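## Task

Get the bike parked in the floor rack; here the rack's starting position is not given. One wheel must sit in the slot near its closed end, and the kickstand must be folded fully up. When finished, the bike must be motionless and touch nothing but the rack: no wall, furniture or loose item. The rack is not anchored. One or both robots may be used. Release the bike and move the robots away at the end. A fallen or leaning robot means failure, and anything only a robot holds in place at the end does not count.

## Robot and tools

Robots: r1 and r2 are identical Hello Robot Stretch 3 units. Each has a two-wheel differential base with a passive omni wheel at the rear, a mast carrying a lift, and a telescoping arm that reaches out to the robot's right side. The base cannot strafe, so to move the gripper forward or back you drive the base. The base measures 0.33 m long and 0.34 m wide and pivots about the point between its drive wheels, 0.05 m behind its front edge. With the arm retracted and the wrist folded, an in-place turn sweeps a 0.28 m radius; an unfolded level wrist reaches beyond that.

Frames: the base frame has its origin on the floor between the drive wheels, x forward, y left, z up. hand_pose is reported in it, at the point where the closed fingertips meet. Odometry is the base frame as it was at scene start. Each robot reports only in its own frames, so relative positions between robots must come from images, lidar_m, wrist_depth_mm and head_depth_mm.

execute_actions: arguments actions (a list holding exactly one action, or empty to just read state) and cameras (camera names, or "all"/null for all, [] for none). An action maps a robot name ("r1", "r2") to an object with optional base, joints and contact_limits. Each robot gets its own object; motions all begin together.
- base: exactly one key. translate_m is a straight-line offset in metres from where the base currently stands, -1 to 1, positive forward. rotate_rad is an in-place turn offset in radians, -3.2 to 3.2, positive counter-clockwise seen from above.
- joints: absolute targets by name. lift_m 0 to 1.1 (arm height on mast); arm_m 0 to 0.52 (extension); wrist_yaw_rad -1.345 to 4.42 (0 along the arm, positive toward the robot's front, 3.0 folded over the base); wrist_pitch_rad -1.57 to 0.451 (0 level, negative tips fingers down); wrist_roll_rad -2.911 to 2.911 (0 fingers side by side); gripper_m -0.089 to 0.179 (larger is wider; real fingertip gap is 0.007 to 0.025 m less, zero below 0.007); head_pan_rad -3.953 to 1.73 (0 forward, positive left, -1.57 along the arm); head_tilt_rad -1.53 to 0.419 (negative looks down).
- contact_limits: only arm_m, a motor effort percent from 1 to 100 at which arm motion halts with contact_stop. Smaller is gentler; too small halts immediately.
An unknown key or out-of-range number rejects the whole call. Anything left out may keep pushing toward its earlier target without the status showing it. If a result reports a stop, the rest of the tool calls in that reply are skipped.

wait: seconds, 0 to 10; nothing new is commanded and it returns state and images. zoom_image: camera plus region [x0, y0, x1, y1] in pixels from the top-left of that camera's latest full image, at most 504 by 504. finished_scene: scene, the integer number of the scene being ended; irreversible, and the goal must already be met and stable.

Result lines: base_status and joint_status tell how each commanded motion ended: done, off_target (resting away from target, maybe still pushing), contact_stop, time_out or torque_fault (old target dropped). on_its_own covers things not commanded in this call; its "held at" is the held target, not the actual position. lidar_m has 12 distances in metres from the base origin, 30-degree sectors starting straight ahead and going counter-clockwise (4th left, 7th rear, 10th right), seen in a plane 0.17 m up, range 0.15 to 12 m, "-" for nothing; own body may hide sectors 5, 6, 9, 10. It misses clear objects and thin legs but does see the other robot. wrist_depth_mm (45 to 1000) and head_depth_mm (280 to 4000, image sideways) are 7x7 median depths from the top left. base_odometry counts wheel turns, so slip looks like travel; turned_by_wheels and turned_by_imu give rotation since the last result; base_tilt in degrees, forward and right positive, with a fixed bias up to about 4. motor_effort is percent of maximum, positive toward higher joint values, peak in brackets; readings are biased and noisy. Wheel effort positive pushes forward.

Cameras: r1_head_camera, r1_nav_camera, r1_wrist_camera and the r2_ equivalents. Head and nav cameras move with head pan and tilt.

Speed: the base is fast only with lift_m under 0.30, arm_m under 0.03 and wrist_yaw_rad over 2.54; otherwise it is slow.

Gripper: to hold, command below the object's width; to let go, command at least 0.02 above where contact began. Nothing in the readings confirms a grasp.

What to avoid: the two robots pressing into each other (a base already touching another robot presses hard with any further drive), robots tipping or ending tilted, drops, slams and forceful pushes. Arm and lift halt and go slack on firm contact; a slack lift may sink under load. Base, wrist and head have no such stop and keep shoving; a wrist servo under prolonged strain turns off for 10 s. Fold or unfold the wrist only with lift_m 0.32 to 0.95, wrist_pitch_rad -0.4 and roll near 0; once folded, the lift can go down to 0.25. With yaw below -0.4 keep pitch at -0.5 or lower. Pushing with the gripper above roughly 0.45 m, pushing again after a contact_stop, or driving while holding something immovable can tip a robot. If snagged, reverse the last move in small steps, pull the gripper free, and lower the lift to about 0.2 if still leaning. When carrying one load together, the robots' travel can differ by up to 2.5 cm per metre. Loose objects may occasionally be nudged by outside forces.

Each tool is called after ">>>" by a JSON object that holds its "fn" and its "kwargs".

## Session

>>> {"fn": "execute_actions", "kwargs": {"actions": []}}

Scene clock: 0.00 s.
r1.base_odometry: x=+0.000 y=+0.000 heading=+0.000 (m, m, rad; r1's odometry frame)
r1.turned_by_wheels: +0.000 (rad since the last result)
r1.turned_by_imu: +0.000 (rad since the last result)
r1.base_tilt: forward=-0.4 right=+1.5 (deg)
r1.lidar_m: 1.87 2.77 3.54 3.79 3.56 3.43 1.57 1.23 1.21 1.30 1.77 1.74
r1.head_depth_mm: 1751 1740 1730 1720 1707 1718 1705 / 1844 1858 1852 1849 1828 1828 1822 / 1942 2001 1990 1987 1961 1972 1955 / 2004 2162 2153 2126 2145 2124 2083 / 2010 2358 2334 2319 2325 2308 2242 / 2044 2560 2549 2556 2545 2552 2198 / 2049 2804 2843 2805 2822 2747 2201
r1.base_status: not commanded
r1.joint_positions: lift_m=+0.565 arm_m=+0.002 wrist_yaw_rad=+2.943 wrist_pitch_rad=-0.348 wrist_roll_rad=-0.015 gripper_m=+0.037 head_pan_rad=+0.018 head_tilt_rad=-0.018
r1.joint_status: not commanded
r1.motor_effort: left_wheel=+0 right_wheel=+0 lift_m=+26 arm_m=+0 wrist_yaw_rad=+1 wrist_pitch_rad=+8 wrist_roll_rad=+0 gripper_m=+1 head_pan_rad=+0 head_tilt_rad=+3 (%)
r1.hand_pose: x=+0.0246 y=+0.0815 z=+0.5934 quat_wxyz=(+0.191, +0.700, +0.054, +0.686) (m; r1's base frame)
r1.wrist_depth_mm: - - - - - - - / - - - - - - - / - - - - - - - / - - - - - - - / - - - - - - - / 910 881 - 866 817 837 850 / 771 782 752 733 741 723 717
r2.base_odometry: x=+0.000 y=+0.000 heading=+0.000 (m, m, rad; r2's odometry frame)
r2.turned_by_wheels: +0.000 (rad since the last result)
r2.turned_by_imu: +0.000 (rad since the last result)
r2.base_tilt: forward=-1.5 right=-2.3 (deg)
r2.lidar_m: 1.81 3.64 3.71 2.54 2.84 1.75 1.20 1.12 1.14 1.47 1.38 1.41
r2.head_depth_mm: 1639 1617 1602 1598 1575 1554 1549 / 1776 1812 1777 1771 1757 1732 1701 / 1861 2041 2033 1999 1980 1956 1923 / 1879 2310 2310 2280 2265 2227 2142 / 1896 2685 2719 2705 2633 2612 2265 / 1923 2872 3343 3239 3200 3032 2272 / 1942 2935 3668 3658 3635 3376 2242
r2.base_status: not commanded
r2.joint_positions: lift_m=+0.587 arm_m=+0.000 wrist_yaw_rad=+3.021 wrist_pitch_rad=-0.476 wrist_roll_rad=+0.001 gripper_m=+0.037 head_pan_rad=-0.004 head_tilt_rad=+0.011
r2.joint_status: not commanded
r2.motor_effort: left_wheel=+0 right_wheel=+1 lift_m=+25 arm_m=+0 wrist_yaw_rad=+0 wrist_pitch_rad=+4 wrist_roll_rad=+1 gripper_m=+0 head_pan_rad=-1 head_tilt_rad=+1 (%)
r2.hand_pose: x=+0.0049 y=+0.0706 z=+0.5866 quat_wxyz=(+0.208, +0.696, +0.125, +0.676) (m; r2's base frame)
r2.wrist_depth_mm: - - - - - - - / - - - - - - - / - - - - - - - / - - - - - - - / 996 972 976 993 - 984 968 / 842 845 813 826 856 839 830 / 707 717 - 717 697 718 731
pictures: r1_head_camera (sideways: a quarter turn clockwise sets it upright), r1_nav_camera (sideways: a quarter turn counterclockwise sets it upright), r1_wrist_camera, r2_head_camera (sideways: a quarter turn clockwise sets it upright), r2_nav_camera (sideways: a quarter turn counterclockwise sets it upright), r2_wrist_camera
Images, in order (width x height): r1_head_camera 896x504, r1_nav_camera 672x504, r1_wrist_camera 644x364, r2_head_camera 896x504, r2_nav_camera 672x504, r2_wrist_camera 644x364.

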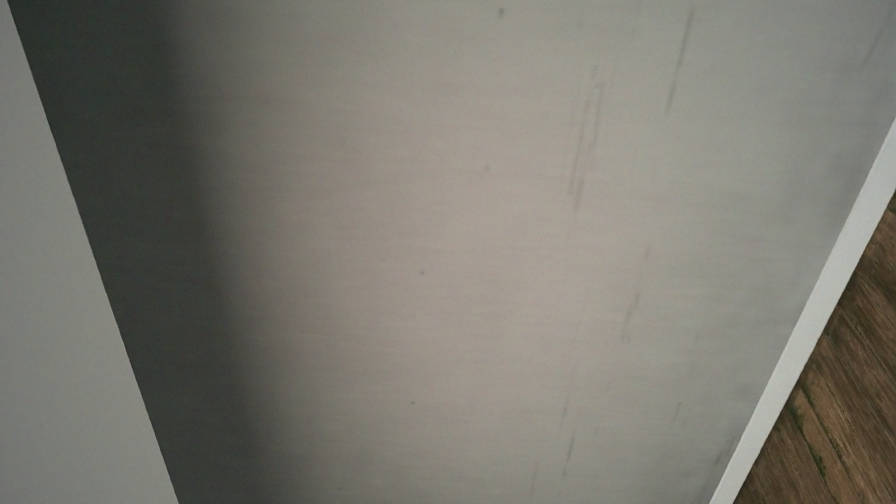

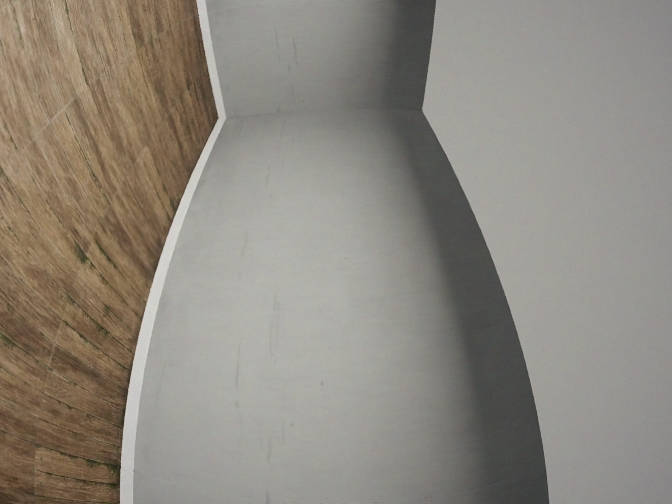

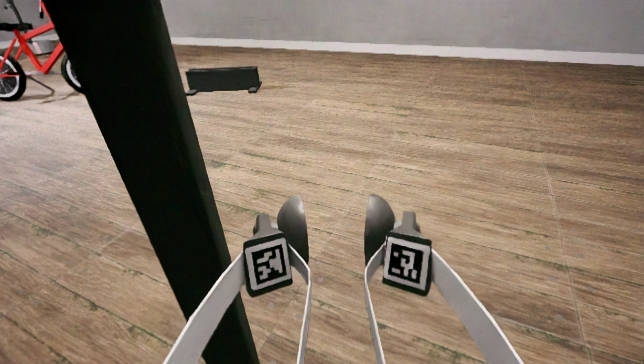

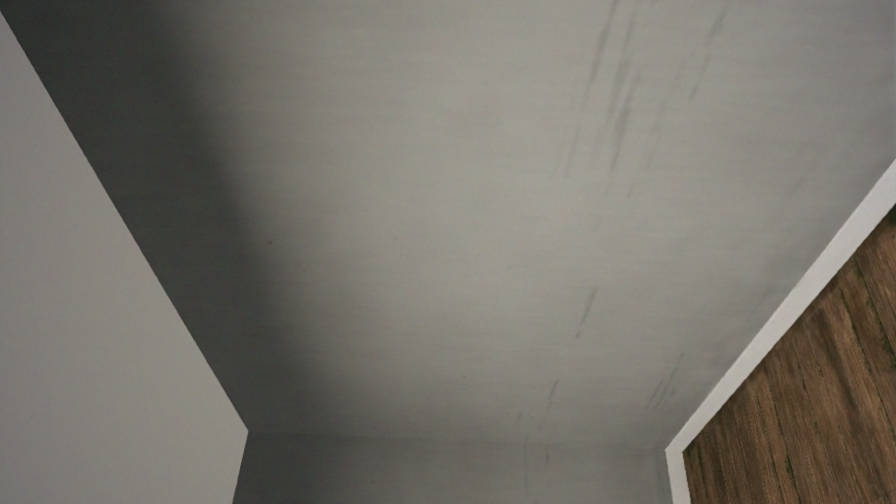

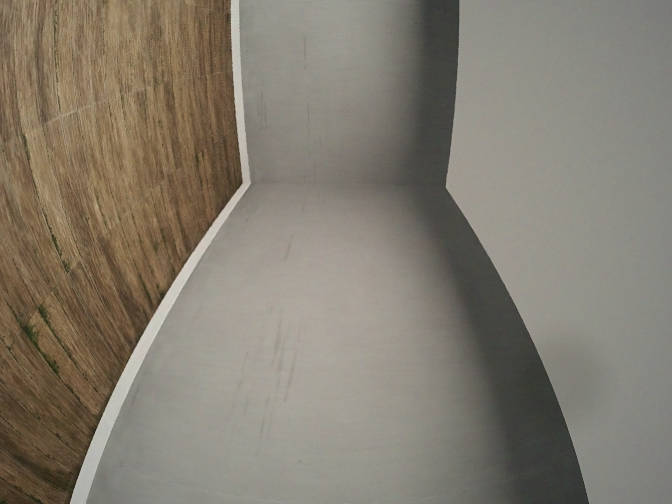

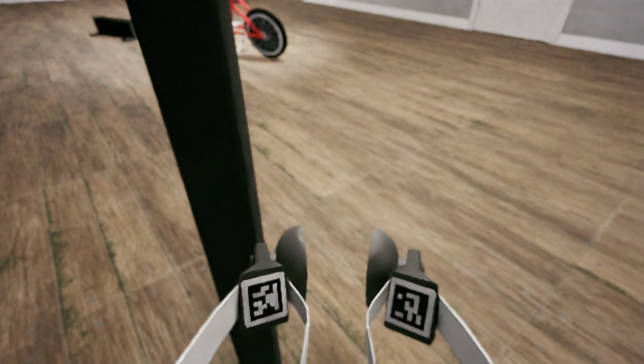

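>>> {"fn": "execute_actions", "kwargs": {"actions": [{"r1": {"joints": {"head_pan_rad": 1.7, "head_tilt_rad": -0.35, "lift_m": 0.28}}, "r2": {"joints": {"head_pan_rad": 1.7, "head_tilt_rad": -0.35, "lift_m": 0.28}}}], "cameras": ["r1_head_camera", "r1_nav_camera", "r2_head_camera", "r2_nav_camera"]}}

Scene clock: 9.90 s.
r1.base_odometry: x=+0.000 y=+0.000 heading=+0.000 (m, m, rad; r1's odometry frame)
r1.turned_by_wheels: +0.000 (rad since the last result)
r1.turned_by_imu: -0.001 (rad since the last result)
r1.base_tilt: forward=-0.3 right=+1.5 (deg)
r1.lidar_m: 1.86 2.77 3.53 3.80 3.56 3.44 1.57 1.23 1.21 1.30 1.77 1.74
r1.head_depth_mm: 3419 3571 3730 3789 2619 1916 1518 / 3660 3832 3998 - 2611 1907 1515 / 3981 - - - 2575 1897 1507 / - - - - 2548 1901 1505 / - - - 3956 2546 1881 1496 / - - - 3895 2540 1871 1484 / - - - 3136 2507 1945 -
r1.base_status: not commanded
r1.joint_positions: lift_m=+0.281 arm_m=+0.002 wrist_yaw_rad=+2.943 wrist_pitch_rad=-0.348 wrist_roll_rad=-0.015 gripper_m=+0.037 head_pan_rad=+1.693 head_tilt_rad=-0.346
r1.joint_status: all done
r1.motor_effort: left_wheel=+0(0) right_wheel=+0(0) lift_m=+9(24) arm_m=+0(0) wrist_yaw_rad=-1(0) wrist_pitch_rad=+8(7) wrist_roll_rad=+0(0) gripper_m=+1(0) head_pan_rad=+4(44) head_tilt_rad=-3(32) (%)
r1.hand_pose: x=+0.0246 y=+0.0815 z=+0.3096 quat_wxyz=(+0.191, +0.700, +0.054, +0.686) (m; r1's base frame)
r1.wrist_depth_mm: - - - - - - - / - - - - - - - / - - - - - - 971 / 853 809 792 782 751 750 740 / 655 646 670 624 626 600 595 / 539 531 - 531 491 502 498 / 461 - - - 437 432 427
r2.base_odometry: x=+0.000 y=+0.000 heading=+0.000 (m, m, rad; r2's odometry frame)
r2.turned_by_wheels: +0.000 (rad since the last result)
r2.turned_by_imu: -0.001 (rad since the last result)
r2.base_tilt: forward=-1.4 right=-2.2 (deg)
r2.lidar_m: 1.82 3.61 3.70 2.54 2.83 1.75 1.20 1.12 1.14 1.47 1.38 1.41
r2.head_depth_mm: - - - - 2562 1906 1500 / - - - - 2588 1886 1489 / - - - 3880 2515 1859 1482 / - - - 3942 2489 1860 1478 / - - - 3279 2469 1838 1460 / - - - 3279 2472 1820 1453 / - - - 3746 2441 1811 1489
r2.base_status: not commanded
r2.joint_positions: lift_m=+0.280 arm_m=+0.000 wrist_yaw_rad=+3.021 wrist_pitch_rad=-0.476 wrist_roll_rad=+0.001 gripper_m=+0.037 head_pan_rad=+1.693 head_tilt_rad=-0.345
r2.joint_status: all done
r2.motor_effort: left_wheel=+0(0) right_wheel=+0(0) lift_m=+18(20) arm_m=+0(0) wrist_yaw_rad=+0(0) wrist_pitch_rad=+4(4) wrist_roll_rad=+1(1) gripper_m=+0(0) head_pan_rad=+2(26) head_tilt_rad=-2(18) (%)
r2.hand_pose: x=+0.0049 y=+0.0705 z=+0.2801 quat_wxyz=(+0.209, +0.696, +0.125, +0.676) (m; r2's base frame)
r2.wrist_depth_mm: - - - - - - - / - - - - - - - / 881 877 879 885 891 893 869 / 686 691 - 687 702 695 685 / 562 560 559 557 574 561 566 / 476 498 - - 490 477 480 / - - - - 403 412 415
pictures: r1_head_camera (sideways: a quarter turn clockwise sets it upright), r1_nav_camera (sideways: a quarter turn counterclockwise sets it upright), r2_head_camera (sideways: a quarter turn clockwise sets it upright), r2_nav_camera (sideways: a quarter turn counterclockwise sets it upright)
Images, in order (width x height): r1_head_camera 896x504, r1_nav_camera 672x504, r2_head_camera 896x504, r2_nav_camera 672x504.

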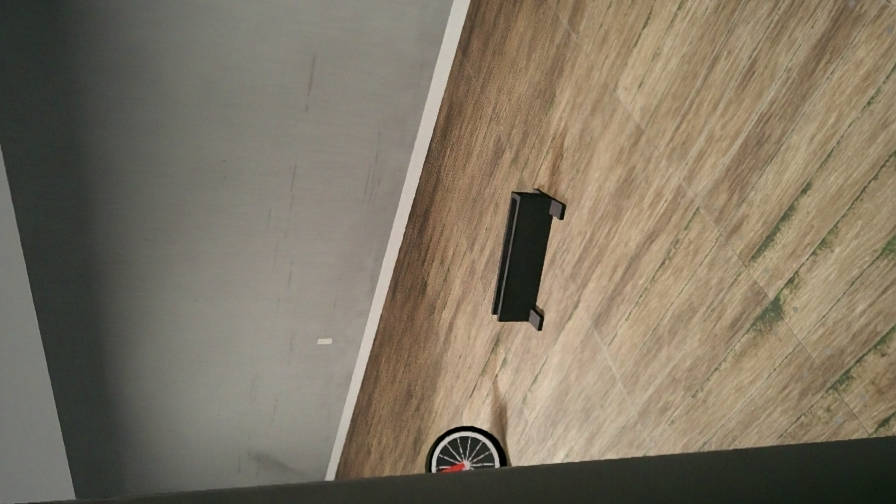

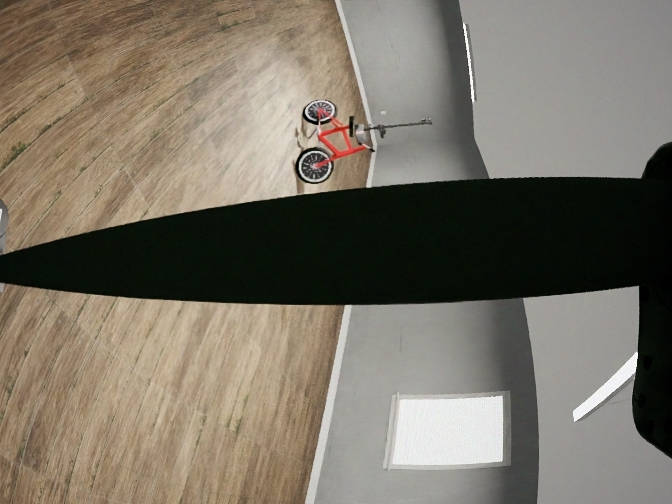

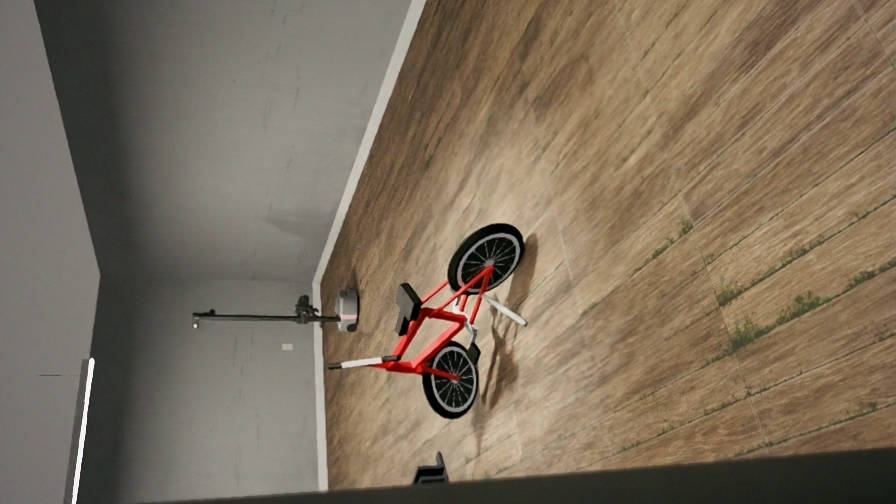

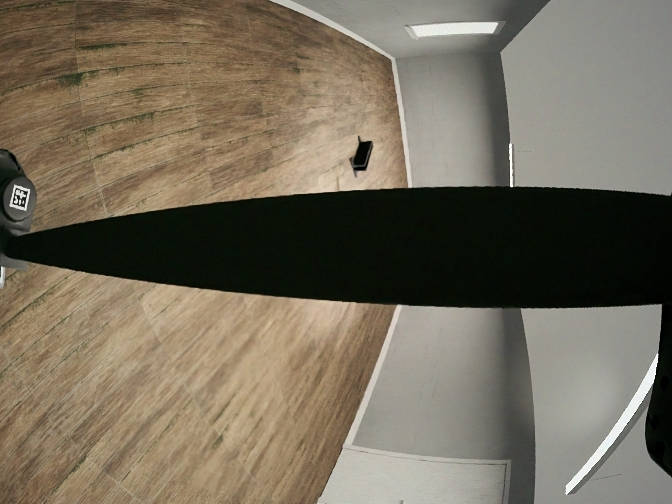

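>>> {"fn": "execute_actions", "kwargs": {"actions": [{"r1": {"base": {"rotate_rad": 2.0}, "joints": {"head_pan_rad": 0.0, "head_tilt_rad": -0.5}}, "r2": {"base": {"rotate_rad": 1.5}, "joints": {"head_pan_rad": 0.3, "head_tilt_rad": -0.5}}}], "cameras": []}}

>>> {"fn": "execute_actions", "kwargs": {"actions": [{"r1": {"base": {"translate_m": 1.0}}, "r2": {"base": {"translate_m": 1.0}}}], "cameras": ["r1_head_camera", "r2_head_camera"]}}

Scene clock: 79.90 s.
r1.base_odometry: x=+0.000 y=+0.000 heading=+2.000 (m, m, rad; r1's odometry frame)
r1.turned_by_wheels: +2.000 (rad since the last result)
r1.turned_by_imu: +1.961 (rad since the last result)
r1.base_tilt: forward=-0.4 right=+1.4 (deg)
r1.lidar_m: 3.00 5.09 1.75 1.26 1.21 1.25 1.68 1.74 1.80 2.43 3.55 3.65
r1.head_depth_mm: - - - 2628 2076 1640 1349 / - - - 2732 2070 1640 1342 / - - - 2798 2065 1616 1342 / - - - 2792 2045 1628 1337 / - - 3518 2747 2030 1607 1332 / - - 3653 2754 2022 1601 1322 / - - - 2708 2014 1602 1324
r1.base_status: done
r1.joint_positions: lift_m=+0.281 arm_m=+0.002 wrist_yaw_rad=+2.943 wrist_pitch_rad=-0.348 wrist_roll_rad=-0.015 gripper_m=+0.037 head_pan_rad=+0.007 head_tilt_rad=-0.494
r1.joint_status: all done
r1.motor_effort: left_wheel=-2(10) right_wheel=+2(8) lift_m=+9(9) arm_m=-1(0) wrist_yaw_rad=-1(0) wrist_pitch_rad=+8(8) wrist_roll_rad=+0(0) gripper_m=+1(0) head_pan_rad=-4(42) head_tilt_rad=-4(22) (%)
r1.hand_pose: x=+0.0246 y=+0.0814 z=+0.3096 quat_wxyz=(+0.191, +0.700, +0.054, +0.686) (m; r1's base frame)
r1.wrist_depth_mm: 867 - - - - - - / 930 - - - - - - / 995 - - - - 985 992 / 867 815 824 794 769 749 753 / 654 647 676 618 624 614 597 / 539 536 - 532 493 502 499 / 459 - - - 433 432 420
r2.base_odometry: x=+0.000 y=+0.000 heading=+1.500 (m, m, rad; r2's odometry frame)
r2.turned_by_wheels: +1.500 (rad since the last result)
r2.turned_by_imu: +1.500 (rad since the last result)
r2.base_tilt: forward=-1.5 right=-2.2 (deg)
r2.lidar_m: 2.55 2.79 1.95 1.24 1.12 1.13 1.39 1.39 1.40 1.71 3.38 3.67
r2.head_depth_mm: - - - 2841 2052 1642 1344 / - - - 2786 2049 1625 1335 / - - - 2779 2033 1611 1320 / - - 3053 2745 2021 1585 1322 / - - - 2705 1985 1592 1315 / - - 3918 2689 1985 1570 1305 / - - 3938 2655 1973 1556 1290
r2.base_status: done
r2.joint_positions: lift_m=+0.280 arm_m=+0.000 wrist_yaw_rad=+3.021 wrist_pitch_rad=-0.476 wrist_roll_rad=+0.001 gripper_m=+0.037 head_pan_rad=+0.307 head_tilt_rad=-0.494
r2.joint_status: all done
r2.motor_effort: left_wheel=-2(7) right_wheel=+3(11) lift_m=+18(18) arm_m=+0(0) wrist_yaw_rad=+1(0) wrist_pitch_rad=+4(4) wrist_roll_rad=+1(1) gripper_m=+0(0) head_pan_rad=-3(27) head_tilt_rad=-2(13) (%)
r2.hand_pose: x=+0.0049 y=+0.0705 z=+0.2801 quat_wxyz=(+0.209, +0.696, +0.125, +0.676) (m; r2's base frame)
r2.wrist_depth_mm: 817 911 - - - - - / 857 969 - - - - - / 859 880 874 893 875 880 890 / 671 684 - 680 687 683 681 / 565 555 563 558 575 569 567 / 478 495 - - 490 477 480 / - - - - 402 414 416
pictures: none
No camera images: the call's "cameras" was empty. Leave "cameras" out to get every camera's image.

Scene clock: 85.07 s.
r1.base_odometry: x=-0.416 y=+0.909 heading=+2.000 (m, m, rad; r1's odometry frame)
r1.turned_by_wheels: +0.000 (rad since the last result)
r1.turned_by_imu: +0.006 (rad since the last result)
r1.base_tilt: forward=-0.4 right=+1.5 (deg)
r1.lidar_m: 2.01 2.43 2.47 1.79 1.73 1.78 2.42 2.59 2.67 3.15 3.03 3.15
r1.head_depth_mm: 3591 3807 3809 2807 1893 1635 1348 / - - - 2800 2068 1620 1343 / - - - 2807 2076 1617 1332 / - - - 2324 2052 1607 1332 / - - - 2390 2028 1612 1329 / - - - 2555 2025 1597 1329 / - - - 2675 2024 1596 1325
r1.base_status: done
r1.joint_positions: lift_m=+0.281 arm_m=+0.002 wrist_yaw_rad=+2.943 wrist_pitch_rad=-0.348 wrist_roll_rad=-0.015 gripper_m=+0.037 head_pan_rad=+0.007 head_tilt_rad=-0.495
r1.joint_status: not commanded
r1.motor_effort: left_wheel=-3(7) right_wheel=+2(6) lift_m=+9(9) arm_m=+0(0) wrist_yaw_rad=+0(0) wrist_pitch_rad=+7(8) wrist_roll_rad=+0(1) gripper_m=+0(0) head_pan_rad=-3(4) head_tilt_rad=-3(4) (%)
r1.hand_pose: x=+0.0246 y=+0.0814 z=+0.3096 quat_wxyz=(+0.191, +0.700, +0.054, +0.686) (m; r1's base frame)
r1.wrist_depth_mm: - - - - - - - / - - - - - - - / - - - - - - 969 / 842 812 788 787 773 747 747 / 654 658 663 627 619 609 589 / 542 537 - 533 498 504 495 / 458 - - - 435 430 427
r2.base_odometry: x=+0.071 y=+0.997 heading=+1.500 (m, m, rad; r2's odometry frame)
r2.turned_by_wheels: +0.000 (rad since the last result)
r2.turned_by_imu: -0.002 (rad since the last result)
r2.base_tilt: forward=-1.5 right=-2.3 (deg)
r2.lidar_m: 1.56 1.62 3.05 1.94 1.76 1.77 2.18 2.16 2.17 2.65 2.99 2.99
r2.head_depth_mm: - - - 2836 2050 1619 1336 / - - - 2774 2047 1627 1332 / - - - 2788 2008 1612 1327 / - - - 2778 1918 1589 1310 / - - - 2114 1980 1580 1304 / - - - 2313 1982 1561 1307 / - - - 2489 1982 1555 1303
r2.base_status: done
r2.joint_positions: lift_m=+0.280 arm_m=+0.000 wrist_yaw_rad=+3.021 wrist_pitch_rad=-0.476 wrist_roll_rad=+0.001 gripper_m=+0.037 head_pan_rad=+0.307 head_tilt_rad=-0.495
r2.joint_status: not commanded
r2.motor_effort: left_wheel=-2(5) right_wheel=+2(9) lift_m=+18(18) arm_m=+0(0) wrist_yaw_rad=+1(0) wrist_pitch_rad=+4(4) wrist_roll_rad=+1(1) gripper_m=+0(0) head_pan_rad=-3(1) head_tilt_rad=-2(2) (%)
r2.hand_pose: x=+0.0049 y=+0.0705 z=+0.2801 quat_wxyz=(+0.209, +0.696, +0.125, +0.676) (m; r2's base frame)
r2.wrist_depth_mm: - - - - - - - / - - - - - - - / 867 880 870 892 871 889 889 / 678 688 - 686 691 683 683 / 561 563 567 564 574 561 570 / 472 494 - - 490 479 473 / - - - - 401 416 417
pictures: r1_head_camera (sideways: a quarter turn clockwise sets it upright), r2_head_camera (sideways: a quarter turn clockwise sets it upright)
Images, in order (width x height): r1_head_camera 896x504, r2_head_camera 896x504.

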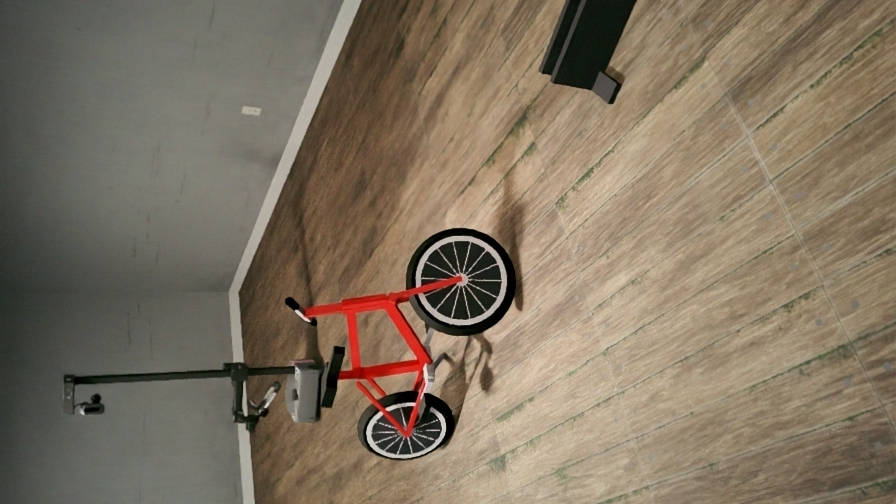

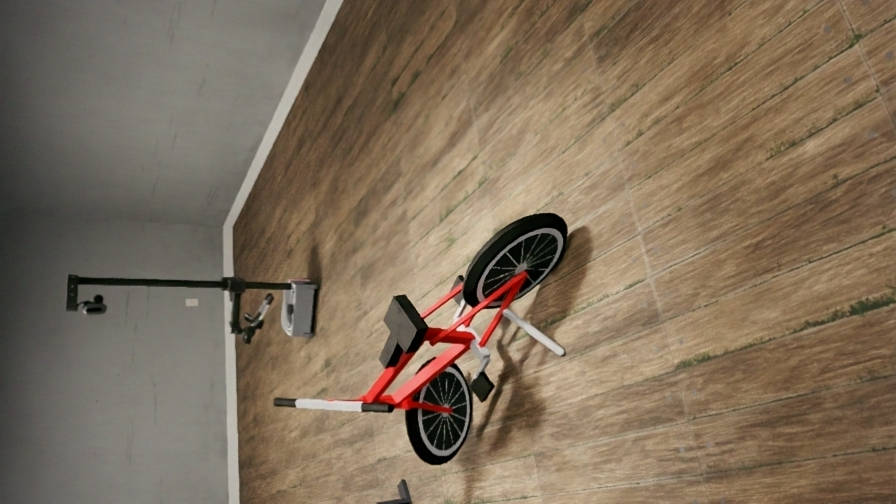

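>>> {"fn": "execute_actions", "kwargs": {"actions": [{"r1": {"base": {"rotate_rad": 0.2}}, "r2": {"base": {"translate_m": 1.0}}}], "cameras": []}}

>>> {"fn": "execute_actions", "kwargs": {"actions": [{"r1": {"base": {"translate_m": 1.0}}, "r2": {"base": {"translate_m": 0.3}}}], "cameras": []}}

>>> {"fn": "execute_actions", "kwargs": {"actions": [{"r2": {"base": {"rotate_rad": 2.717}, "joints": {"head_pan_rad": -1.57, "head_tilt_rad": -0.8}}, "r1": {"base": {"rotate_rad": 0.75}, "joints": {"head_pan_rad": -1.3, "head_tilt_rad": -0.7}}}], "cameras": ["r1_head_camera", "r2_head_camera", "r2_nav_camera"]}}

Scene clock: 121.33 s.
r1.base_odometry: x=-0.416 y=+0.909 heading=+2.200 (m, m, rad; r1's odometry frame)
r1.turned_by_wheels: +0.200 (rad since the last result)
r1.turned_by_imu: +0.195 (rad since the last result)
r1.base_tilt: forward=-0.4 right=+1.4 (deg)
r1.lidar_m: 2.01 3.96 2.09 1.73 1.72 1.91 2.60 2.60 2.88 3.05 3.04 3.37
r1.head_depth_mm: - - - 2861 2071 1639 1350 / - - - 2686 2070 1627 1340 / - - - 2265 2052 1611 1341 / - - - 2602 2041 1619 1331 / - - 3483 2716 2040 1622 1328 / - - - 2722 2011 1600 1324 / - - - 2734 2009 1593 1313
r1.base_status: done
r1.joint_positions: lift_m=+0.281 arm_m=+0.002 wrist_yaw_rad=+2.943 wrist_pitch_rad=-0.348 wrist_roll_rad=-0.015 gripper_m=+0.037 head_pan_rad=+0.007 head_tilt_rad=-0.495
r1.joint_status: not commanded
r1.motor_effort: left_wheel=-2(11) right_wheel=+2(6) lift_m=+10(9) arm_m=+0(0) wrist_yaw_rad=+0(1) wrist_pitch_rad=+8(8) wrist_roll_rad=+0(0) gripper_m=+1(1) head_pan_rad=-3(4) head_tilt_rad=-3(3) (%)
r1.hand_pose: x=+0.0246 y=+0.0814 z=+0.3096 quat_wxyz=(+0.191, +0.700, +0.054, +0.686) (m; r1's base frame)
r1.wrist_depth_mm: - - - - - - - / - - - - - - - / - - - - - - 956 / 853 822 790 791 787 745 734 / 662 652 659 637 627 609 594 / 545 530 - 527 495 505 495 / 459 - - - 437 434 425
r2.base_odometry: x=+0.142 y=+1.995 heading=+1.500 (m, m, rad; r2's odometry frame)
r2.turned_by_wheels: +0.000 (rad since the last result)
r2.turned_by_imu: -0.003 (rad since the last result)
r2.base_tilt: forward=-1.4 right=-2.2 (deg)
r2.lidar_m: 2.90 0.62 0.89 2.64 2.40 2.41 2.96 2.93 2.94 2.61 2.35 2.36
r2.head_depth_mm: 3198 3361 3469 2858 2065 1611 1331 / 3696 3826 3935 2809 2065 1601 1340 / - - - 2806 2033 1593 1326 / - - - 2747 2027 1595 1314 / - - - 2696 2015 1580 1310 / - - 3377 2627 1982 1580 1298 / - - - 2670 1953 1478 1198
r2.base_status: done
r2.joint_positions: lift_m=+0.280 arm_m=+0.000 wrist_yaw_rad=+3.021 wrist_pitch_rad=-0.476 wrist_roll_rad=+0.001 gripper_m=+0.037 head_pan_rad=+0.307 head_tilt_rad=-0.495
r2.joint_status: not commanded
r2.motor_effort: left_wheel=-1(5) right_wheel=+2(8) lift_m=+19(19) arm_m=+0(0) wrist_yaw_rad=+0(0) wrist_pitch_rad=+4(4) wrist_roll_rad=+1(1) gripper_m=+0(0) head_pan_rad=-3(3) head_tilt_rad=-2(2) (%)
r2.hand_pose: x=+0.0049 y=+0.0705 z=+0.2801 quat_wxyz=(+0.209, +0.696, +0.125, +0.676) (m; r2's base frame)
r2.wrist_depth_mm: - - - - - - 845 / - - - - - - 719 / 862 869 871 880 907 873 796 / 687 684 - 675 696 679 658 / 561 556 559 559 574 566 572 / 474 497 - - 489 476 482 / - - - - 404 413 415
pictures: none
No camera images: the call's "cameras" was empty. Leave "cameras" out to get every camera's image.

Scene clock: 126.43 s.
r1.base_odometry: x=-1.004 y=+1.718 heading=+2.200 (m, m, rad; r1's odometry frame)
r1.turned_by_wheels: +0.000 (rad since the last result)
r1.turned_by_imu: +0.006 (rad since the last result)
r1.base_tilt: forward=-0.4 right=+1.4 (deg)
r1.lidar_m: 1.02 2.03 2.49 2.06 2.05 2.28 3.53 3.52 3.29 2.73 2.71 1.06
r1.head_depth_mm: - - - 2831 2078 1413 1350 / - - - 2706 1991 1390 1339 / - - - 2793 1915 1386 1338 / - - - 2525 1707 1618 1341 / - - - 2752 1797 1601 1328 / - - 3938 2280 1952 1611 1322 / - - - 2603 2020 1593 1320
r1.base_status: done
r1.joint_positions: lift_m=+0.281 arm_m=+0.002 wrist_yaw_rad=+2.943 wrist_pitch_rad=-0.348 wrist_roll_rad=-0.015 gripper_m=+0.037 head_pan_rad=+0.007 head_tilt_rad=-0.495
r1.joint_status: not commanded
r1.motor_effort: left_wheel=-3(9) right_wheel=+2(7) lift_m=+9(9) arm_m=+0(0) wrist_yaw_rad=+0(0) wrist_pitch_rad=+8(8) wrist_roll_rad=+0(0) gripper_m=-1(1) head_pan_rad=-4(3) head_tilt_rad=-4(4) (%)
r1.hand_pose: x=+0.0246 y=+0.0814 z=+0.3096 quat_wxyz=(+0.191, +0.700, +0.054, +0.686) (m; r1's base frame)
r1.wrist_depth_mm: - - - - - - - / - - - - - - - / - - - - - - - / 825 821 807 784 789 763 730 / 656 641 655 632 616 601 587 / 534 533 - 528 491 509 487 / 460 - - - 437 423 426
r2.base_odometry: x=+0.163 y=+2.294 heading=+1.500 (m, m, rad; r2's odometry frame)
r2.turned_by_wheels: +0.000 (rad since the last result)
r2.turned_by_imu: -0.001 (rad since the last result)
r2.base_tilt: forward=-1.5 right=-2.3 (deg)
r2.lidar_m: 2.67 2.04 0.39 2.86 2.58 2.61 3.18 3.15 3.18 2.40 2.16 2.16
r2.head_depth_mm: 2962 3034 3188 2834 2064 1615 1349 / 3377 3568 3647 2797 2044 1628 1340 / - - - 2778 2022 1597 1327 / - - - 2728 2031 1583 1322 / - - - 2688 2009 1579 1303 / - - - 2560 1979 1572 1300 / - - 3707 2245 1956 1564 1275
r2.base_status: done
r2.joint_positions: lift_m=+0.280 arm_m=+0.000 wrist_yaw_rad=+3.021 wrist_pitch_rad=-0.476 wrist_roll_rad=+0.001 gripper_m=+0.037 head_pan_rad=+0.307 head_tilt_rad=-0.495
r2.joint_status: not commanded
r2.motor_effort: left_wheel=-1(5) right_wheel=+2(9) lift_m=+19(18) arm_m=+0(0) wrist_yaw_rad=+0(0) wrist_pitch_rad=+4(4) wrist_roll_rad=+1(1) gripper_m=+0(0) head_pan_rad=-2(2) head_tilt_rad=-2(2) (%)
r2.hand_pose: x=+0.0049 y=+0.0705 z=+0.2801 quat_wxyz=(+0.209, +0.696, +0.125, +0.676) (m; r2's base frame)
r2.wrist_depth_mm: - - - - - 923 - / - - - - - 665 - / 862 878 890 877 832 787 896 / 675 691 - 685 689 665 695 / 559 558 559 558 568 566 568 / 472 496 - - 491 479 471 / - - - - 407 411 414
pictures: none
No camera images: the call's "cameras" was empty. Leave "cameras" out to get every camera's image.

Scene clock: 129.37 s.
r1.base_odometry: x=-1.004 y=+1.718 heading=+2.949 (m, m, rad; r1's odometry frame)
r1.turned_by_wheels: +0.750 (rad since the last result)
r1.turned_by_imu: +0.736 (rad since the last result)
r1.base_tilt: forward=-0.4 right=+1.4 (deg)
r1.lidar_m: 3.27 2.21 2.05 2.07 2.63 3.53 3.58 2.93 2.71 2.75 1.02 1.34
r1.head_depth_mm: 2508 2781 2732 2070 1672 1343 1207 / 2705 2936 2691 2082 1670 1405 1211 / 2880 3211 2671 2057 1655 1396 1205 / 3143 3413 2671 2055 1661 1395 1201 / 3429 3650 2653 2051 1545 1386 1199 / 3746 3838 2635 2033 1464 1388 1193 / - 3791 2555 1594 1518 1379 1190
r1.base_status: done
r1.joint_positions: lift_m=+0.281 arm_m=+0.002 wrist_yaw_rad=+2.943 wrist_pitch_rad=-0.348 wrist_roll_rad=-0.015 gripper_m=+0.037 head_pan_rad=-1.293 head_tilt_rad=-0.692
r1.joint_status: all done
r1.motor_effort: left_wheel=-2(11) right_wheel=+2(7) lift_m=+9(9) arm_m=+0(0) wrist_yaw_rad=-1(1) wrist_pitch_rad=+8(8) wrist_roll_rad=+0(0) gripper_m=+1(1) head_pan_rad=-4(44) head_tilt_rad=-5(27) (%)
r1.hand_pose: x=+0.0246 y=+0.0814 z=+0.3096 quat_wxyz=(+0.191, +0.700, +0.054, +0.686) (m; r1's base frame)
r1.wrist_depth_mm: - - - - - - - / - - - - - - - / - - - - - 974 988 / 846 844 805 775 769 756 741 / 650 653 663 629 617 609 592 / 538 534 - 534 491 504 498 / 461 - - - 437 426 425
r2.base_odometry: x=+0.163 y=+2.294 heading=-2.067 (m, m, rad; r2's odometry frame)
r2.turned_by_wheels: +2.717 (rad since the last result)
r2.turned_by_imu: +2.719 (rad since the last result)
r2.base_tilt: forward=-1.5 right=-2.3 (deg)
r2.lidar_m: 2.64 3.36 3.14 3.22 2.31 2.16 2.22 2.86 2.04 0.39 2.76 2.59
r2.head_depth_mm: - 3053 2282 1852 1558 1335 1170 / - 3002 2298 1845 1530 1316 1157 / - 2982 2272 1773 1461 1296 1151 / - 2918 2156 1092 1305 1058 1131 / - 2923 2176 1801 1508 1303 1135 / 3637 2878 2208 1782 1501 1290 1139 / 3323 2798 2183 1771 1481 1292 1121
r2.base_status: done
r2.joint_positions: lift_m=+0.280 arm_m=+0.000 wrist_yaw_rad=+3.021 wrist_pitch_rad=-0.476 wrist_roll_rad=+0.001 gripper_m=+0.037 head_pan_rad=-1.563 head_tilt_rad=-0.790
r2.joint_status: all done
r2.motor_effort: left_wheel=-1(7) right_wheel=+3(9) lift_m=+19(18) arm_m=-1(0) wrist_yaw_rad=+0(1) wrist_pitch_rad=+4(4) wrist_roll_rad=+1(1) gripper_m=+0(1) head_pan_rad=-2(25) head_tilt_rad=-4(20) (%)
r2.hand_pose: x=+0.0049 y=+0.0705 z=+0.2801 quat_wxyz=(+0.209, +0.696, +0.125, +0.676) (m; r2's base frame)
r2.wrist_depth_mm: - - - - - - - / - - - - - - - / 874 877 888 874 867 872 872 / 678 683 - 687 684 693 685 / 559 561 568 563 572 566 565 / 469 500 - - 495 477 476 / - - - - 401 413 414
pictures: r1_head_camera (sideways: a quarter turn clockwise sets it upright), r2_head_camera (sideways: a quarter turn clockwise sets it upright), r2_nav_camera (sideways: a quarter turn counterclockwise sets it upright)
Images, in order (width x height): r1_head_camera 896x504, r2_head_camera 896x504, r2_nav_camera 672x504.

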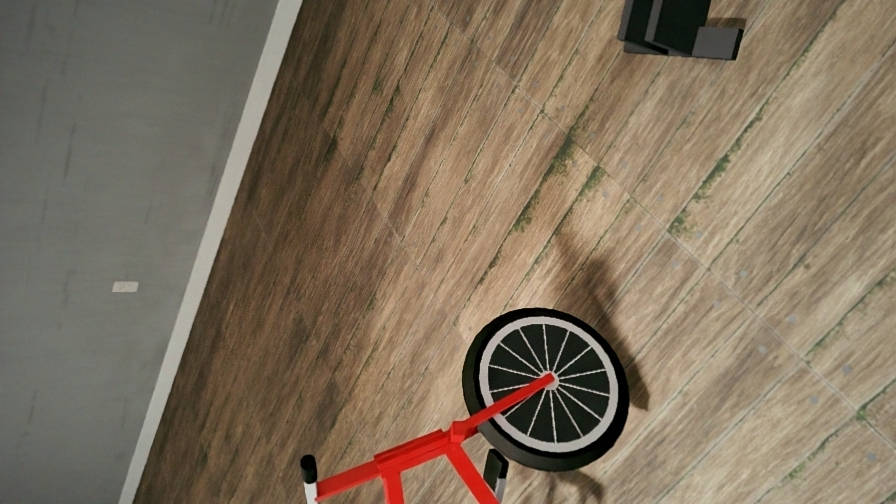

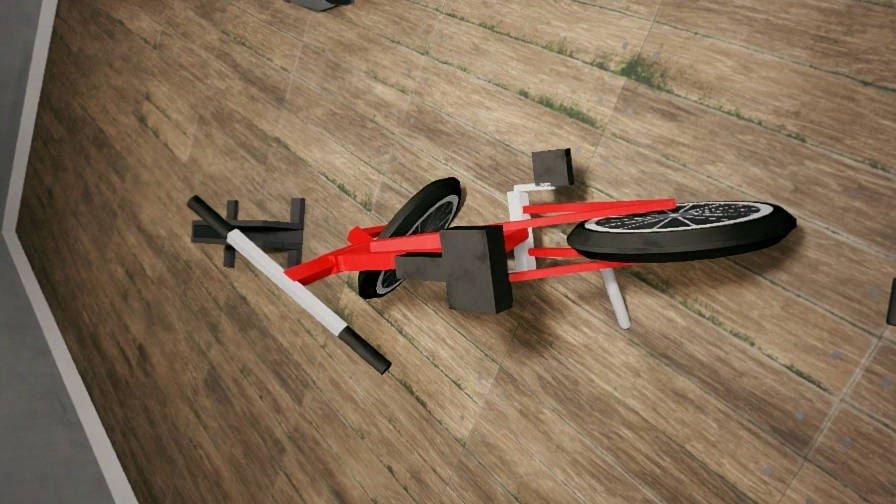

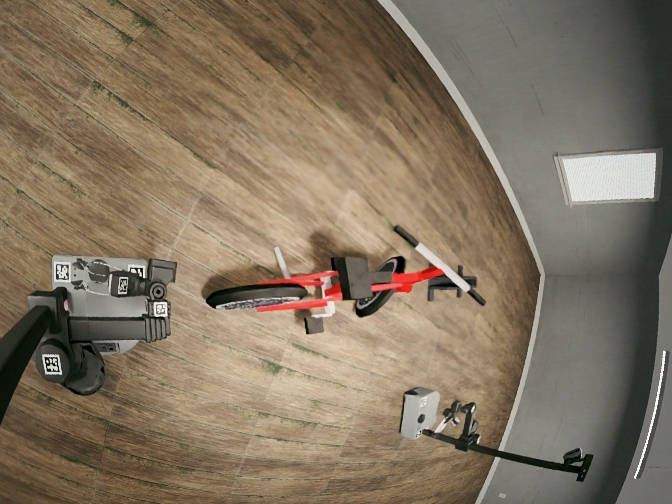

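>>> {"fn": "execute_actions", "kwargs": {"actions": [{"r2": {"base": {"translate_m": 0.05}, "joints": {"lift_m": 0.45, "wrist_pitch_rad": -0.4}}, "r1": {"joints": {"lift_m": 0.55, "wrist_pitch_rad": -0.4}}}], "cameras": []}}

>>> {"fn": "execute_actions", "kwargs": {"actions": [{"r2": {"joints": {"wrist_yaw_rad": 0.0}}, "r1": {"joints": {"wrist_yaw_rad": 0.0}}}], "cameras": []}}

>>> {"fn": "execute_actions", "kwargs": {"actions": [{"r2": {"joints": {"wrist_pitch_rad": 0.0, "gripper_m": 0.17, "lift_m": 0.43, "arm_m": 0.1}}, "r1": {"joints": {"wrist_pitch_rad": 0.0, "gripper_m": 0.0}}}], "cameras": ["r2_head_camera", "r2_wrist_camera"]}}

Scene clock: 149.47 s.
r1.base_odometry: x=-1.004 y=+1.718 heading=+2.949 (m, m, rad; r1's odometry frame)
r1.turned_by_wheels: +0.000 (rad since the last result)
r1.turned_by_imu: -0.001 (rad since the last result)
r1.base_tilt: forward=-0.4 right=+1.4 (deg)
r1.lidar_m: 3.27 2.21 2.05 2.07 2.61 3.52 3.58 2.92 2.71 2.75 1.02 1.33
r1.head_depth_mm: 2513 2746 2715 2071 1677 1352 1209 / 2688 2967 2711 2059 1673 1401 1209 / 2884 3221 2688 2067 1665 1404 1207 / 3154 3402 2701 2056 1662 1395 1199 / 3421 3546 2677 2039 1546 1386 1200 / 3739 3832 2656 2027 1464 1379 1195 / - 3784 2535 1593 1523 1380 1188
r1.base_status: not commanded
r1.joint_positions: lift_m=+0.549 arm_m=+0.002 wrist_yaw_rad=+2.943 wrist_pitch_rad=-0.413 wrist_roll_rad=-0.015 gripper_m=+0.037 head_pan_rad=-1.293 head_tilt_rad=-0.692
r1.joint_status: all done
r1.motor_effort: left_wheel=-2(3) right_wheel=+2(2) lift_m=+42(45) arm_m=+0(0) wrist_yaw_rad=-1(1) wrist_pitch_rad=+6(7) wrist_roll_rad=+0(0) gripper_m=+0(1) head_pan_rad=-3(4) head_tilt_rad=-7(6) (%)
r1.hand_pose: x=+0.0231 y=+0.0739 z=+0.5630 quat_wxyz=(+0.213, +0.698, +0.078, +0.680) (m; r1's base frame)
r1.wrist_depth_mm: - - - - - - - / - - - - - - - / - - - - - - - / - - - - - - - / - 973 - 967 990 902 912 / 841 846 - 783 786 778 794 / 719 715 701 699 687 686 663
r2.base_odometry: x=+0.140 y=+2.250 heading=-2.067 (m, m, rad; r2's odometry frame)
r2.turned_by_wheels: +0.000 (rad since the last result)
r2.turned_by_imu: -0.001 (rad since the last result)
r2.base_tilt: forward=-1.5 right=-2.3 (deg)
r2.lidar_m: 2.59 3.33 3.14 3.20 2.37 2.20 2.26 2.93 0.40 0.42 2.71 2.54
r2.head_depth_mm: - 3091 2302 1860 1553 1323 1165 / - 3018 2314 1829 1542 1321 1155 / - 2953 2277 1674 1324 1146 1156 / - 2925 2084 1190 1493 1288 1158 / - 2887 2204 1803 1504 1302 1163 / 3611 2869 2183 1779 1509 1298 1128 / 3244 2828 2180 1774 1490 1284 1131
r2.base_status: done
r2.joint_positions: lift_m=+0.450 arm_m=+0.000 wrist_yaw_rad=+3.021 wrist_pitch_rad=-0.418 wrist_roll_rad=+0.001 gripper_m=+0.037 head_pan_rad=-1.563 head_tilt_rad=-0.790
r2.joint_status: all done
r2.motor_effort: left_wheel=-2(6) right_wheel=+2(8) lift_m=+31(31) arm_m=-1(1) wrist_yaw_rad=+0(0) wrist_pitch_rad=+6(7) wrist_roll_rad=+1(1) gripper_m=-1(0) head_pan_rad=-3(2) head_tilt_rad=-3(4) (%)
r2.hand_pose: x=+0.0059 y=+0.0782 z=+0.4624 quat_wxyz=(+0.189, +0.699, +0.105, +0.681) (m; r2's base frame)
r2.wrist_depth_mm: - - - - - - - / - - - - - - - / - - - - - - - / - - - - - - - / 838 838 - 845 878 847 864 / 720 708 - 708 743 709 712 / 606 618 - 613 590 618 619
pictures: none
No camera images: the call's "cameras" was empty. Leave "cameras" out to get every camera's image.

Scene clock: 152.00 s.
r1.base_odometry: x=-1.004 y=+1.718 heading=+2.949 (m, m, rad; r1's odometry frame)
r1.turned_by_wheels: +0.000 (rad since the last result)
r1.turned_by_imu: +0.000 (rad since the last result)
r1.base_tilt: forward=-0.4 right=+1.4 (deg)
r1.lidar_m: 3.29 2.21 2.05 2.07 2.62 3.51 3.57 2.93 2.71 2.75 1.02 1.33
r1.head_depth_mm: 2503 2738 2706 2078 1684 1354 1210 / 2677 3000 2713 2049 1676 1405 1217 / 2892 3214 2700 2052 1666 1399 1217 / 3146 3441 2677 2047 1664 1402 1199 / 3405 3608 2676 2047 1555 1389 1196 / 3747 3836 2639 2037 1467 1388 1197 / - 3794 2535 1599 1513 1386 1190
r1.base_status: not commanded
r1.joint_positions: lift_m=+0.549 arm_m=+0.002 wrist_yaw_rad=+0.003 wrist_pitch_rad=-0.413 wrist_roll_rad=-0.015 gripper_m=+0.037 head_pan_rad=-1.293 head_tilt_rad=-0.692
r1.joint_status: all done
r1.motor_effort: left_wheel=-3(3) right_wheel=+2(2) lift_m=+41(42) arm_m=+0(0) wrist_yaw_rad=-2(1) wrist_pitch_rad=+6(6) wrist_roll_rad=+0(0) gripper_m=+1(1) head_pan_rad=-4(4) head_tilt_rad=-5(5) (%)
r1.hand_pose: x=-0.0208 y=-0.3717 z=+0.5630 quat_wxyz=(+0.698, +0.147, -0.686, -0.143) (m; r1's base frame)
r1.wrist_depth_mm: - - - - - - - / - - - - - - - / 825 - - - - - - / 793 892 - - 913 898 - / 819 904 975 947 898 902 909 / 840 812 826 813 764 780 754 / 705 707 707 703 692 677 666
r2.base_odometry: x=+0.140 y=+2.250 heading=-2.067 (m, m, rad; r2's odometry frame)
r2.turned_by_wheels: +0.000 (rad since the last result)
r2.turned_by_imu: +0.000 (rad since the last result)
r2.base_tilt: forward=-1.4 right=-2.2 (deg)
r2.lidar_m: 2.59 3.35 3.13 3.20 2.36 2.20 2.27 2.92 0.41 0.42 2.71 2.54
r2.head_depth_mm: - 3048 2325 1849 1541 1336 1158 / - 3030 2282 1842 1540 1326 1154 / - 2975 2250 1685 1321 1144 1149 / - 2921 2115 1188 1495 1313 1197 / 3882 2916 2245 1782 1526 1296 1137 / 3643 2843 2214 1778 1508 1294 1132 / 3235 2869 2149 1766 1487 1285 1127
r2.base_status: not commanded
r2.joint_positions: lift_m=+0.450 arm_m=+0.000 wrist_yaw_rad=+0.003 wrist_pitch_rad=-0.418 wrist_roll_rad=+0.001 gripper_m=+0.037 head_pan_rad=-1.563 head_tilt_rad=-0.790
r2.joint_status: all done
r2.motor_effort: left_wheel=-2(1) right_wheel=+3(3) lift_m=+31(31) arm_m=+0(1) wrist_yaw_rad=-3(5) wrist_pitch_rad=+6(6) wrist_roll_rad=+1(1) gripper_m=+0(0) head_pan_rad=-3(2) head_tilt_rad=-4(3) (%)
r2.hand_pose: x=-0.0208 y=-0.3690 z=+0.4624 quat_wxyz=(+0.692, +0.148, -0.692, -0.146) (m; r2's base frame)
r2.wrist_depth_mm: - - - - - - - / - - - - - - - / - - - - - - - / - - - - 623 - - / 842 853 851 858 475 849 862 / 701 703 706 704 702 705 717 / 608 615 599 612 311 613 609
pictures: none
No camera images: the call's "cameras" was empty. Leave "cameras" out to get every camera's image.

Scene clock: 153.97 s.
r1.base_odometry: x=-1.004 y=+1.718 heading=+2.949 (m, m, rad; r1's odometry frame)
r1.turned_by_wheels: +0.000 (rad since the last result)
r1.turned_by_imu: +0.000 (rad since the last result)
r1.base_tilt: forward=-0.4 right=+1.4 (deg)
r1.lidar_m: 3.28 2.21 2.05 2.08 2.62 3.53 3.57 2.93 2.71 2.75 1.02 1.33
r1.head_depth_mm: 2519 2733 2755 2082 1676 1357 1210 / 2686 2970 2712 2067 1678 1435 1203 / 2897 3208 2695 2063 1679 1402 1206 / 3131 3404 2682 2061 1658 1394 1200 / 3393 3660 2653 2038 1549 1390 1201 / 3777 3812 2643 2051 1462 1386 1196 / - 3805 2536 1596 1522 1378 1192
r1.base_status: not commanded
r1.joint_positions: lift_m=+0.549 arm_m=+0.002 wrist_yaw_rad=+0.003 wrist_pitch_rad=-0.027 wrist_roll_rad=-0.015 gripper_m=+0.000 head_pan_rad=-1.293 head_tilt_rad=-0.692
r1.joint_status: all done
r1.motor_effort: left_wheel=-3(3) right_wheel=+2(2) lift_m=+42(42) arm_m=+0(0) wrist_yaw_rad=-2(2) wrist_pitch_rad=+13(13) wrist_roll_rad=+0(0) gripper_m=-2(81) head_pan_rad=-3(3) head_tilt_rad=-6(5) (%)
r1.hand_pose: x=-0.0208 y=-0.4022 z=+0.6568 quat_wxyz=(+0.713, +0.011, -0.701, -0.009) (m; r1's base frame)
r1.wrist_depth_mm: - - - - - - - / - - - - - - - / - - - - - - - / - - - - - - - / - - - - - - - / 783 892 - - - - - / 755 858 - - 861 793 786
r2.base_odometry: x=+0.140 y=+2.250 heading=-2.067 (m, m, rad; r2's odometry frame)
r2.turned_by_wheels: +0.000 (rad since the last result)
r2.turned_by_imu: +0.000 (rad since the last result)
r2.base_tilt: forward=-1.5 right=-2.3 (deg)
r2.lidar_m: 2.59 3.34 3.13 3.20 2.35 2.20 2.26 2.92 0.40 0.42 2.70 2.55
r2.head_depth_mm: - 3088 2345 1878 1552 1322 1161 / - 3029 2299 1826 1535 1324 1161 / - 2988 2278 1692 1356 1175 - / - 2903 2054 1186 1495 1359 1105 / - 2892 2210 1770 1502 1294 1141 / 3595 2871 2176 1766 1500 1305 1134 / 3248 2846 2176 1788 1489 1290 1138
r2.base_status: not commanded
r2.joint_positions: lift_m=+0.430 arm_m=+0.100 wrist_yaw_rad=+0.002 wrist_pitch_rad=-0.021 wrist_roll_rad=+0.001 gripper_m=+0.170 head_pan_rad=-1.563 head_tilt_rad=-0.790
r2.joint_status: all done
r2.motor_effort: left_wheel=-1(1) right_wheel=+2(3) lift_m=+18(30) arm_m=+7(6) wrist_yaw_rad=-3(3) wrist_pitch_rad=+7(7) wrist_roll_rad=+1(1) gripper_m=+0(83) head_pan_rad=-2(2) head_tilt_rad=-3(3) (%)
r2.hand_pose: x=-0.0209 y=-0.5002 z=+0.5396 quat_wxyz=(+0.707, +0.008, -0.707, -0.007) (m; r2's base frame)
r2.wrist_depth_mm: - - - - - - - / - - - - - - - / - - - - - - - / - - - - - - - / - - - 810 - - - / - - - - 886 - - / 886 850 911 837 607 940 -
pictures: r2_head_camera (sideways: a quarter turn clockwise sets it upright), r2_wrist_camera
Images, in order (width x height): r2_head_camera 896x504, r2_wrist_camera 644x364.

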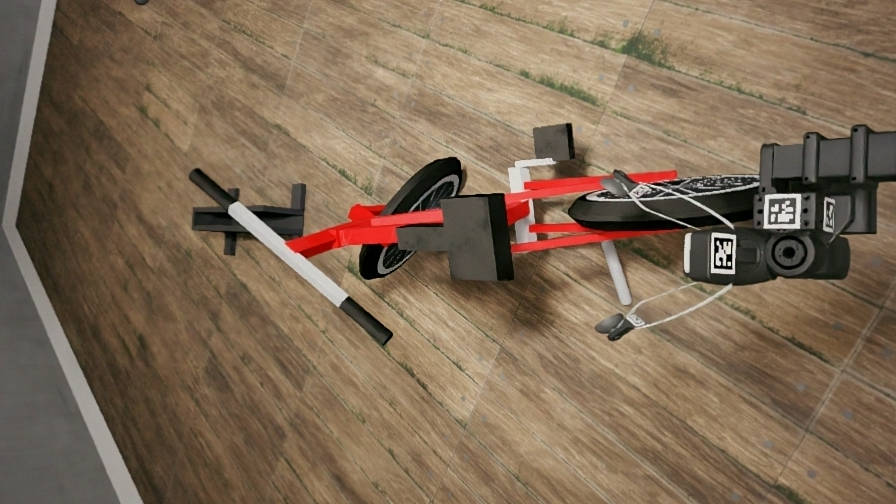

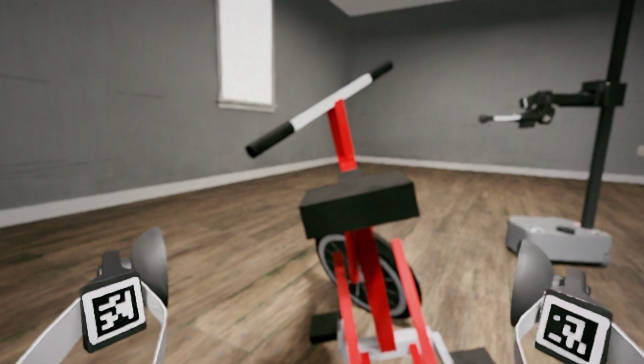

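>>> {"fn": "execute_actions", "kwargs": {"actions": [{"r2": {"base": {"translate_m": -0.02}, "joints": {"arm_m": 0.2, "gripper_m": 0.179, "lift_m": 0.435}}}], "cameras": ["r2_head_camera", "r2_wrist_camera"]}}

Scene clock: 161.77 s.
r1.base_odometry: x=-1.004 y=+1.718 heading=+2.949 (m, m, rad; r1's odometry frame)
r1.turned_by_wheels: +0.000 (rad since the last result)
r1.turned_by_imu: +0.000 (rad since the last result)
r1.base_tilt: forward=-0.4 right=+1.4 (deg)
r1.lidar_m: 3.26 2.21 2.05 2.07 2.62 3.53 3.58 2.93 2.71 2.74 1.02 1.33
r1.head_depth_mm: 2509 2748 2726 2076 1684 1353 1206 / 2695 2957 2681 2059 1664 1431 1209 / 2907 3225 2695 2068 1667 1399 1204 / 3120 3422 2670 2059 1662 1397 1202 / 3383 3585 2671 2045 1551 1388 1195 / 3791 3788 2647 2031 1467 1391 1197 / - 3759 2532 1593 1524 1383 1194
r1.base_status: not commanded
r1.joint_positions: lift_m=+0.549 arm_m=+0.002 wrist_yaw_rad=+0.003 wrist_pitch_rad=-0.027 wrist_roll_rad=-0.015 gripper_m=+0.000 head_pan_rad=-1.293 head_tilt_rad=-0.692
r1.joint_status: not commanded
r1.motor_effort: left_wheel=-3(3) right_wheel=+2(2) lift_m=+42(42) arm_m=-1(0) wrist_yaw_rad=-4(2) wrist_pitch_rad=+13(13) wrist_roll_rad=+0(0) gripper_m=-1(3) head_pan_rad=-3(4) head_tilt_rad=-6(6) (%)
r1.hand_pose: x=-0.0208 y=-0.4022 z=+0.6568 quat_wxyz=(+0.713, +0.011, -0.701, -0.009) (m; r1's base frame)
r1.wrist_depth_mm: - - - - - - - / - - - - - - - / - - - - - - - / - - - - - - - / - - - - - - - / 797 886 - - - - - / 741 847 - - 866 779 805
r2.base_odometry: x=+0.149 y=+2.268 heading=-2.067 (m, m, rad; r2's odometry frame)
r2.turned_by_wheels: +0.000 (rad since the last result)
r2.turned_by_imu: -0.001 (rad since the last result)
r2.base_tilt: forward=-1.4 right=-2.3 (deg)
r2.lidar_m: 2.61 3.35 3.14 3.19 2.35 2.18 2.24 2.90 0.40 0.40 2.73 2.56
r2.head_depth_mm: - 3108 2322 1857 1556 1325 1165 / - 2977 2289 1834 1537 1313 1159 / - 2981 2254 1720 1361 - 1111 / - 2957 1617 1059 1405 1243 1143 / - 2921 2228 1800 1497 1303 1140 / 3628 2890 2215 1772 1495 1286 1135 / 3264 2874 2198 1780 1495 1278 1129
r2.base_status: done
r2.joint_positions: lift_m=+0.435 arm_m=+0.200 wrist_yaw_rad=+0.002 wrist_pitch_rad=-0.020 wrist_roll_rad=+0.001 gripper_m=+0.179 head_pan_rad=-1.563 head_tilt_rad=-0.790
r2.joint_status: all done
r2.motor_effort: left_wheel=-1(5) right_wheel=+3(6) lift_m=+31(34) arm_m=+7(7) wrist_yaw_rad=-2(3) wrist_pitch_rad=+7(7) wrist_roll_rad=+1(1) gripper_m=-1(51) head_pan_rad=-2(3) head_tilt_rad=-4(3) (%)
r2.hand_pose: x=-0.0209 y=-0.6003 z=+0.5441 quat_wxyz=(+0.707, +0.008, -0.707, -0.007) (m; r2's base frame)
r2.wrist_depth_mm: - - - - - - - / - - - - - - - / - - - - - - - / - - - - - - - / - - - 261 258 - - / - - - 381 - - - / 927 864 922 872 856 938 -
pictures: r2_head_camera (sideways: a quarter turn clockwise sets it upright), r2_wrist_camera
Images, in order (width x height): r2_head_camera 896x504, r2_wrist_camera 644x364.

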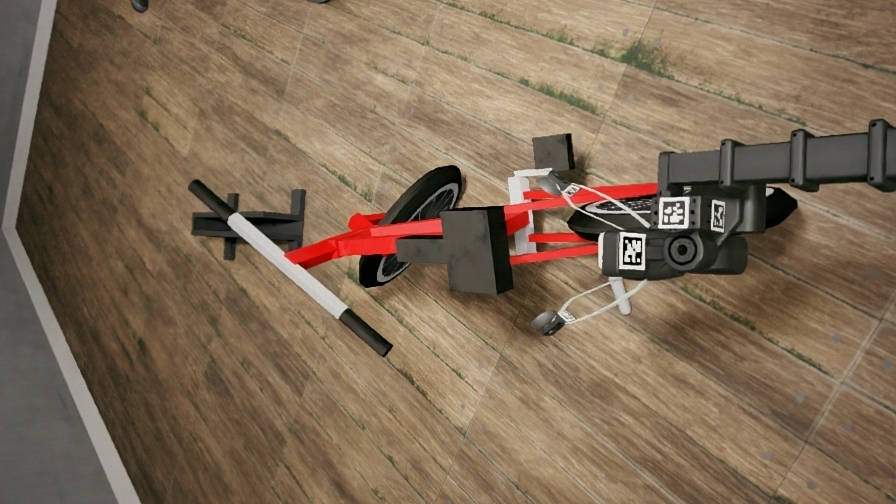

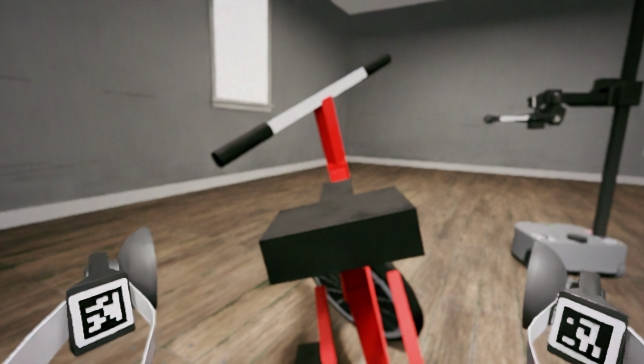

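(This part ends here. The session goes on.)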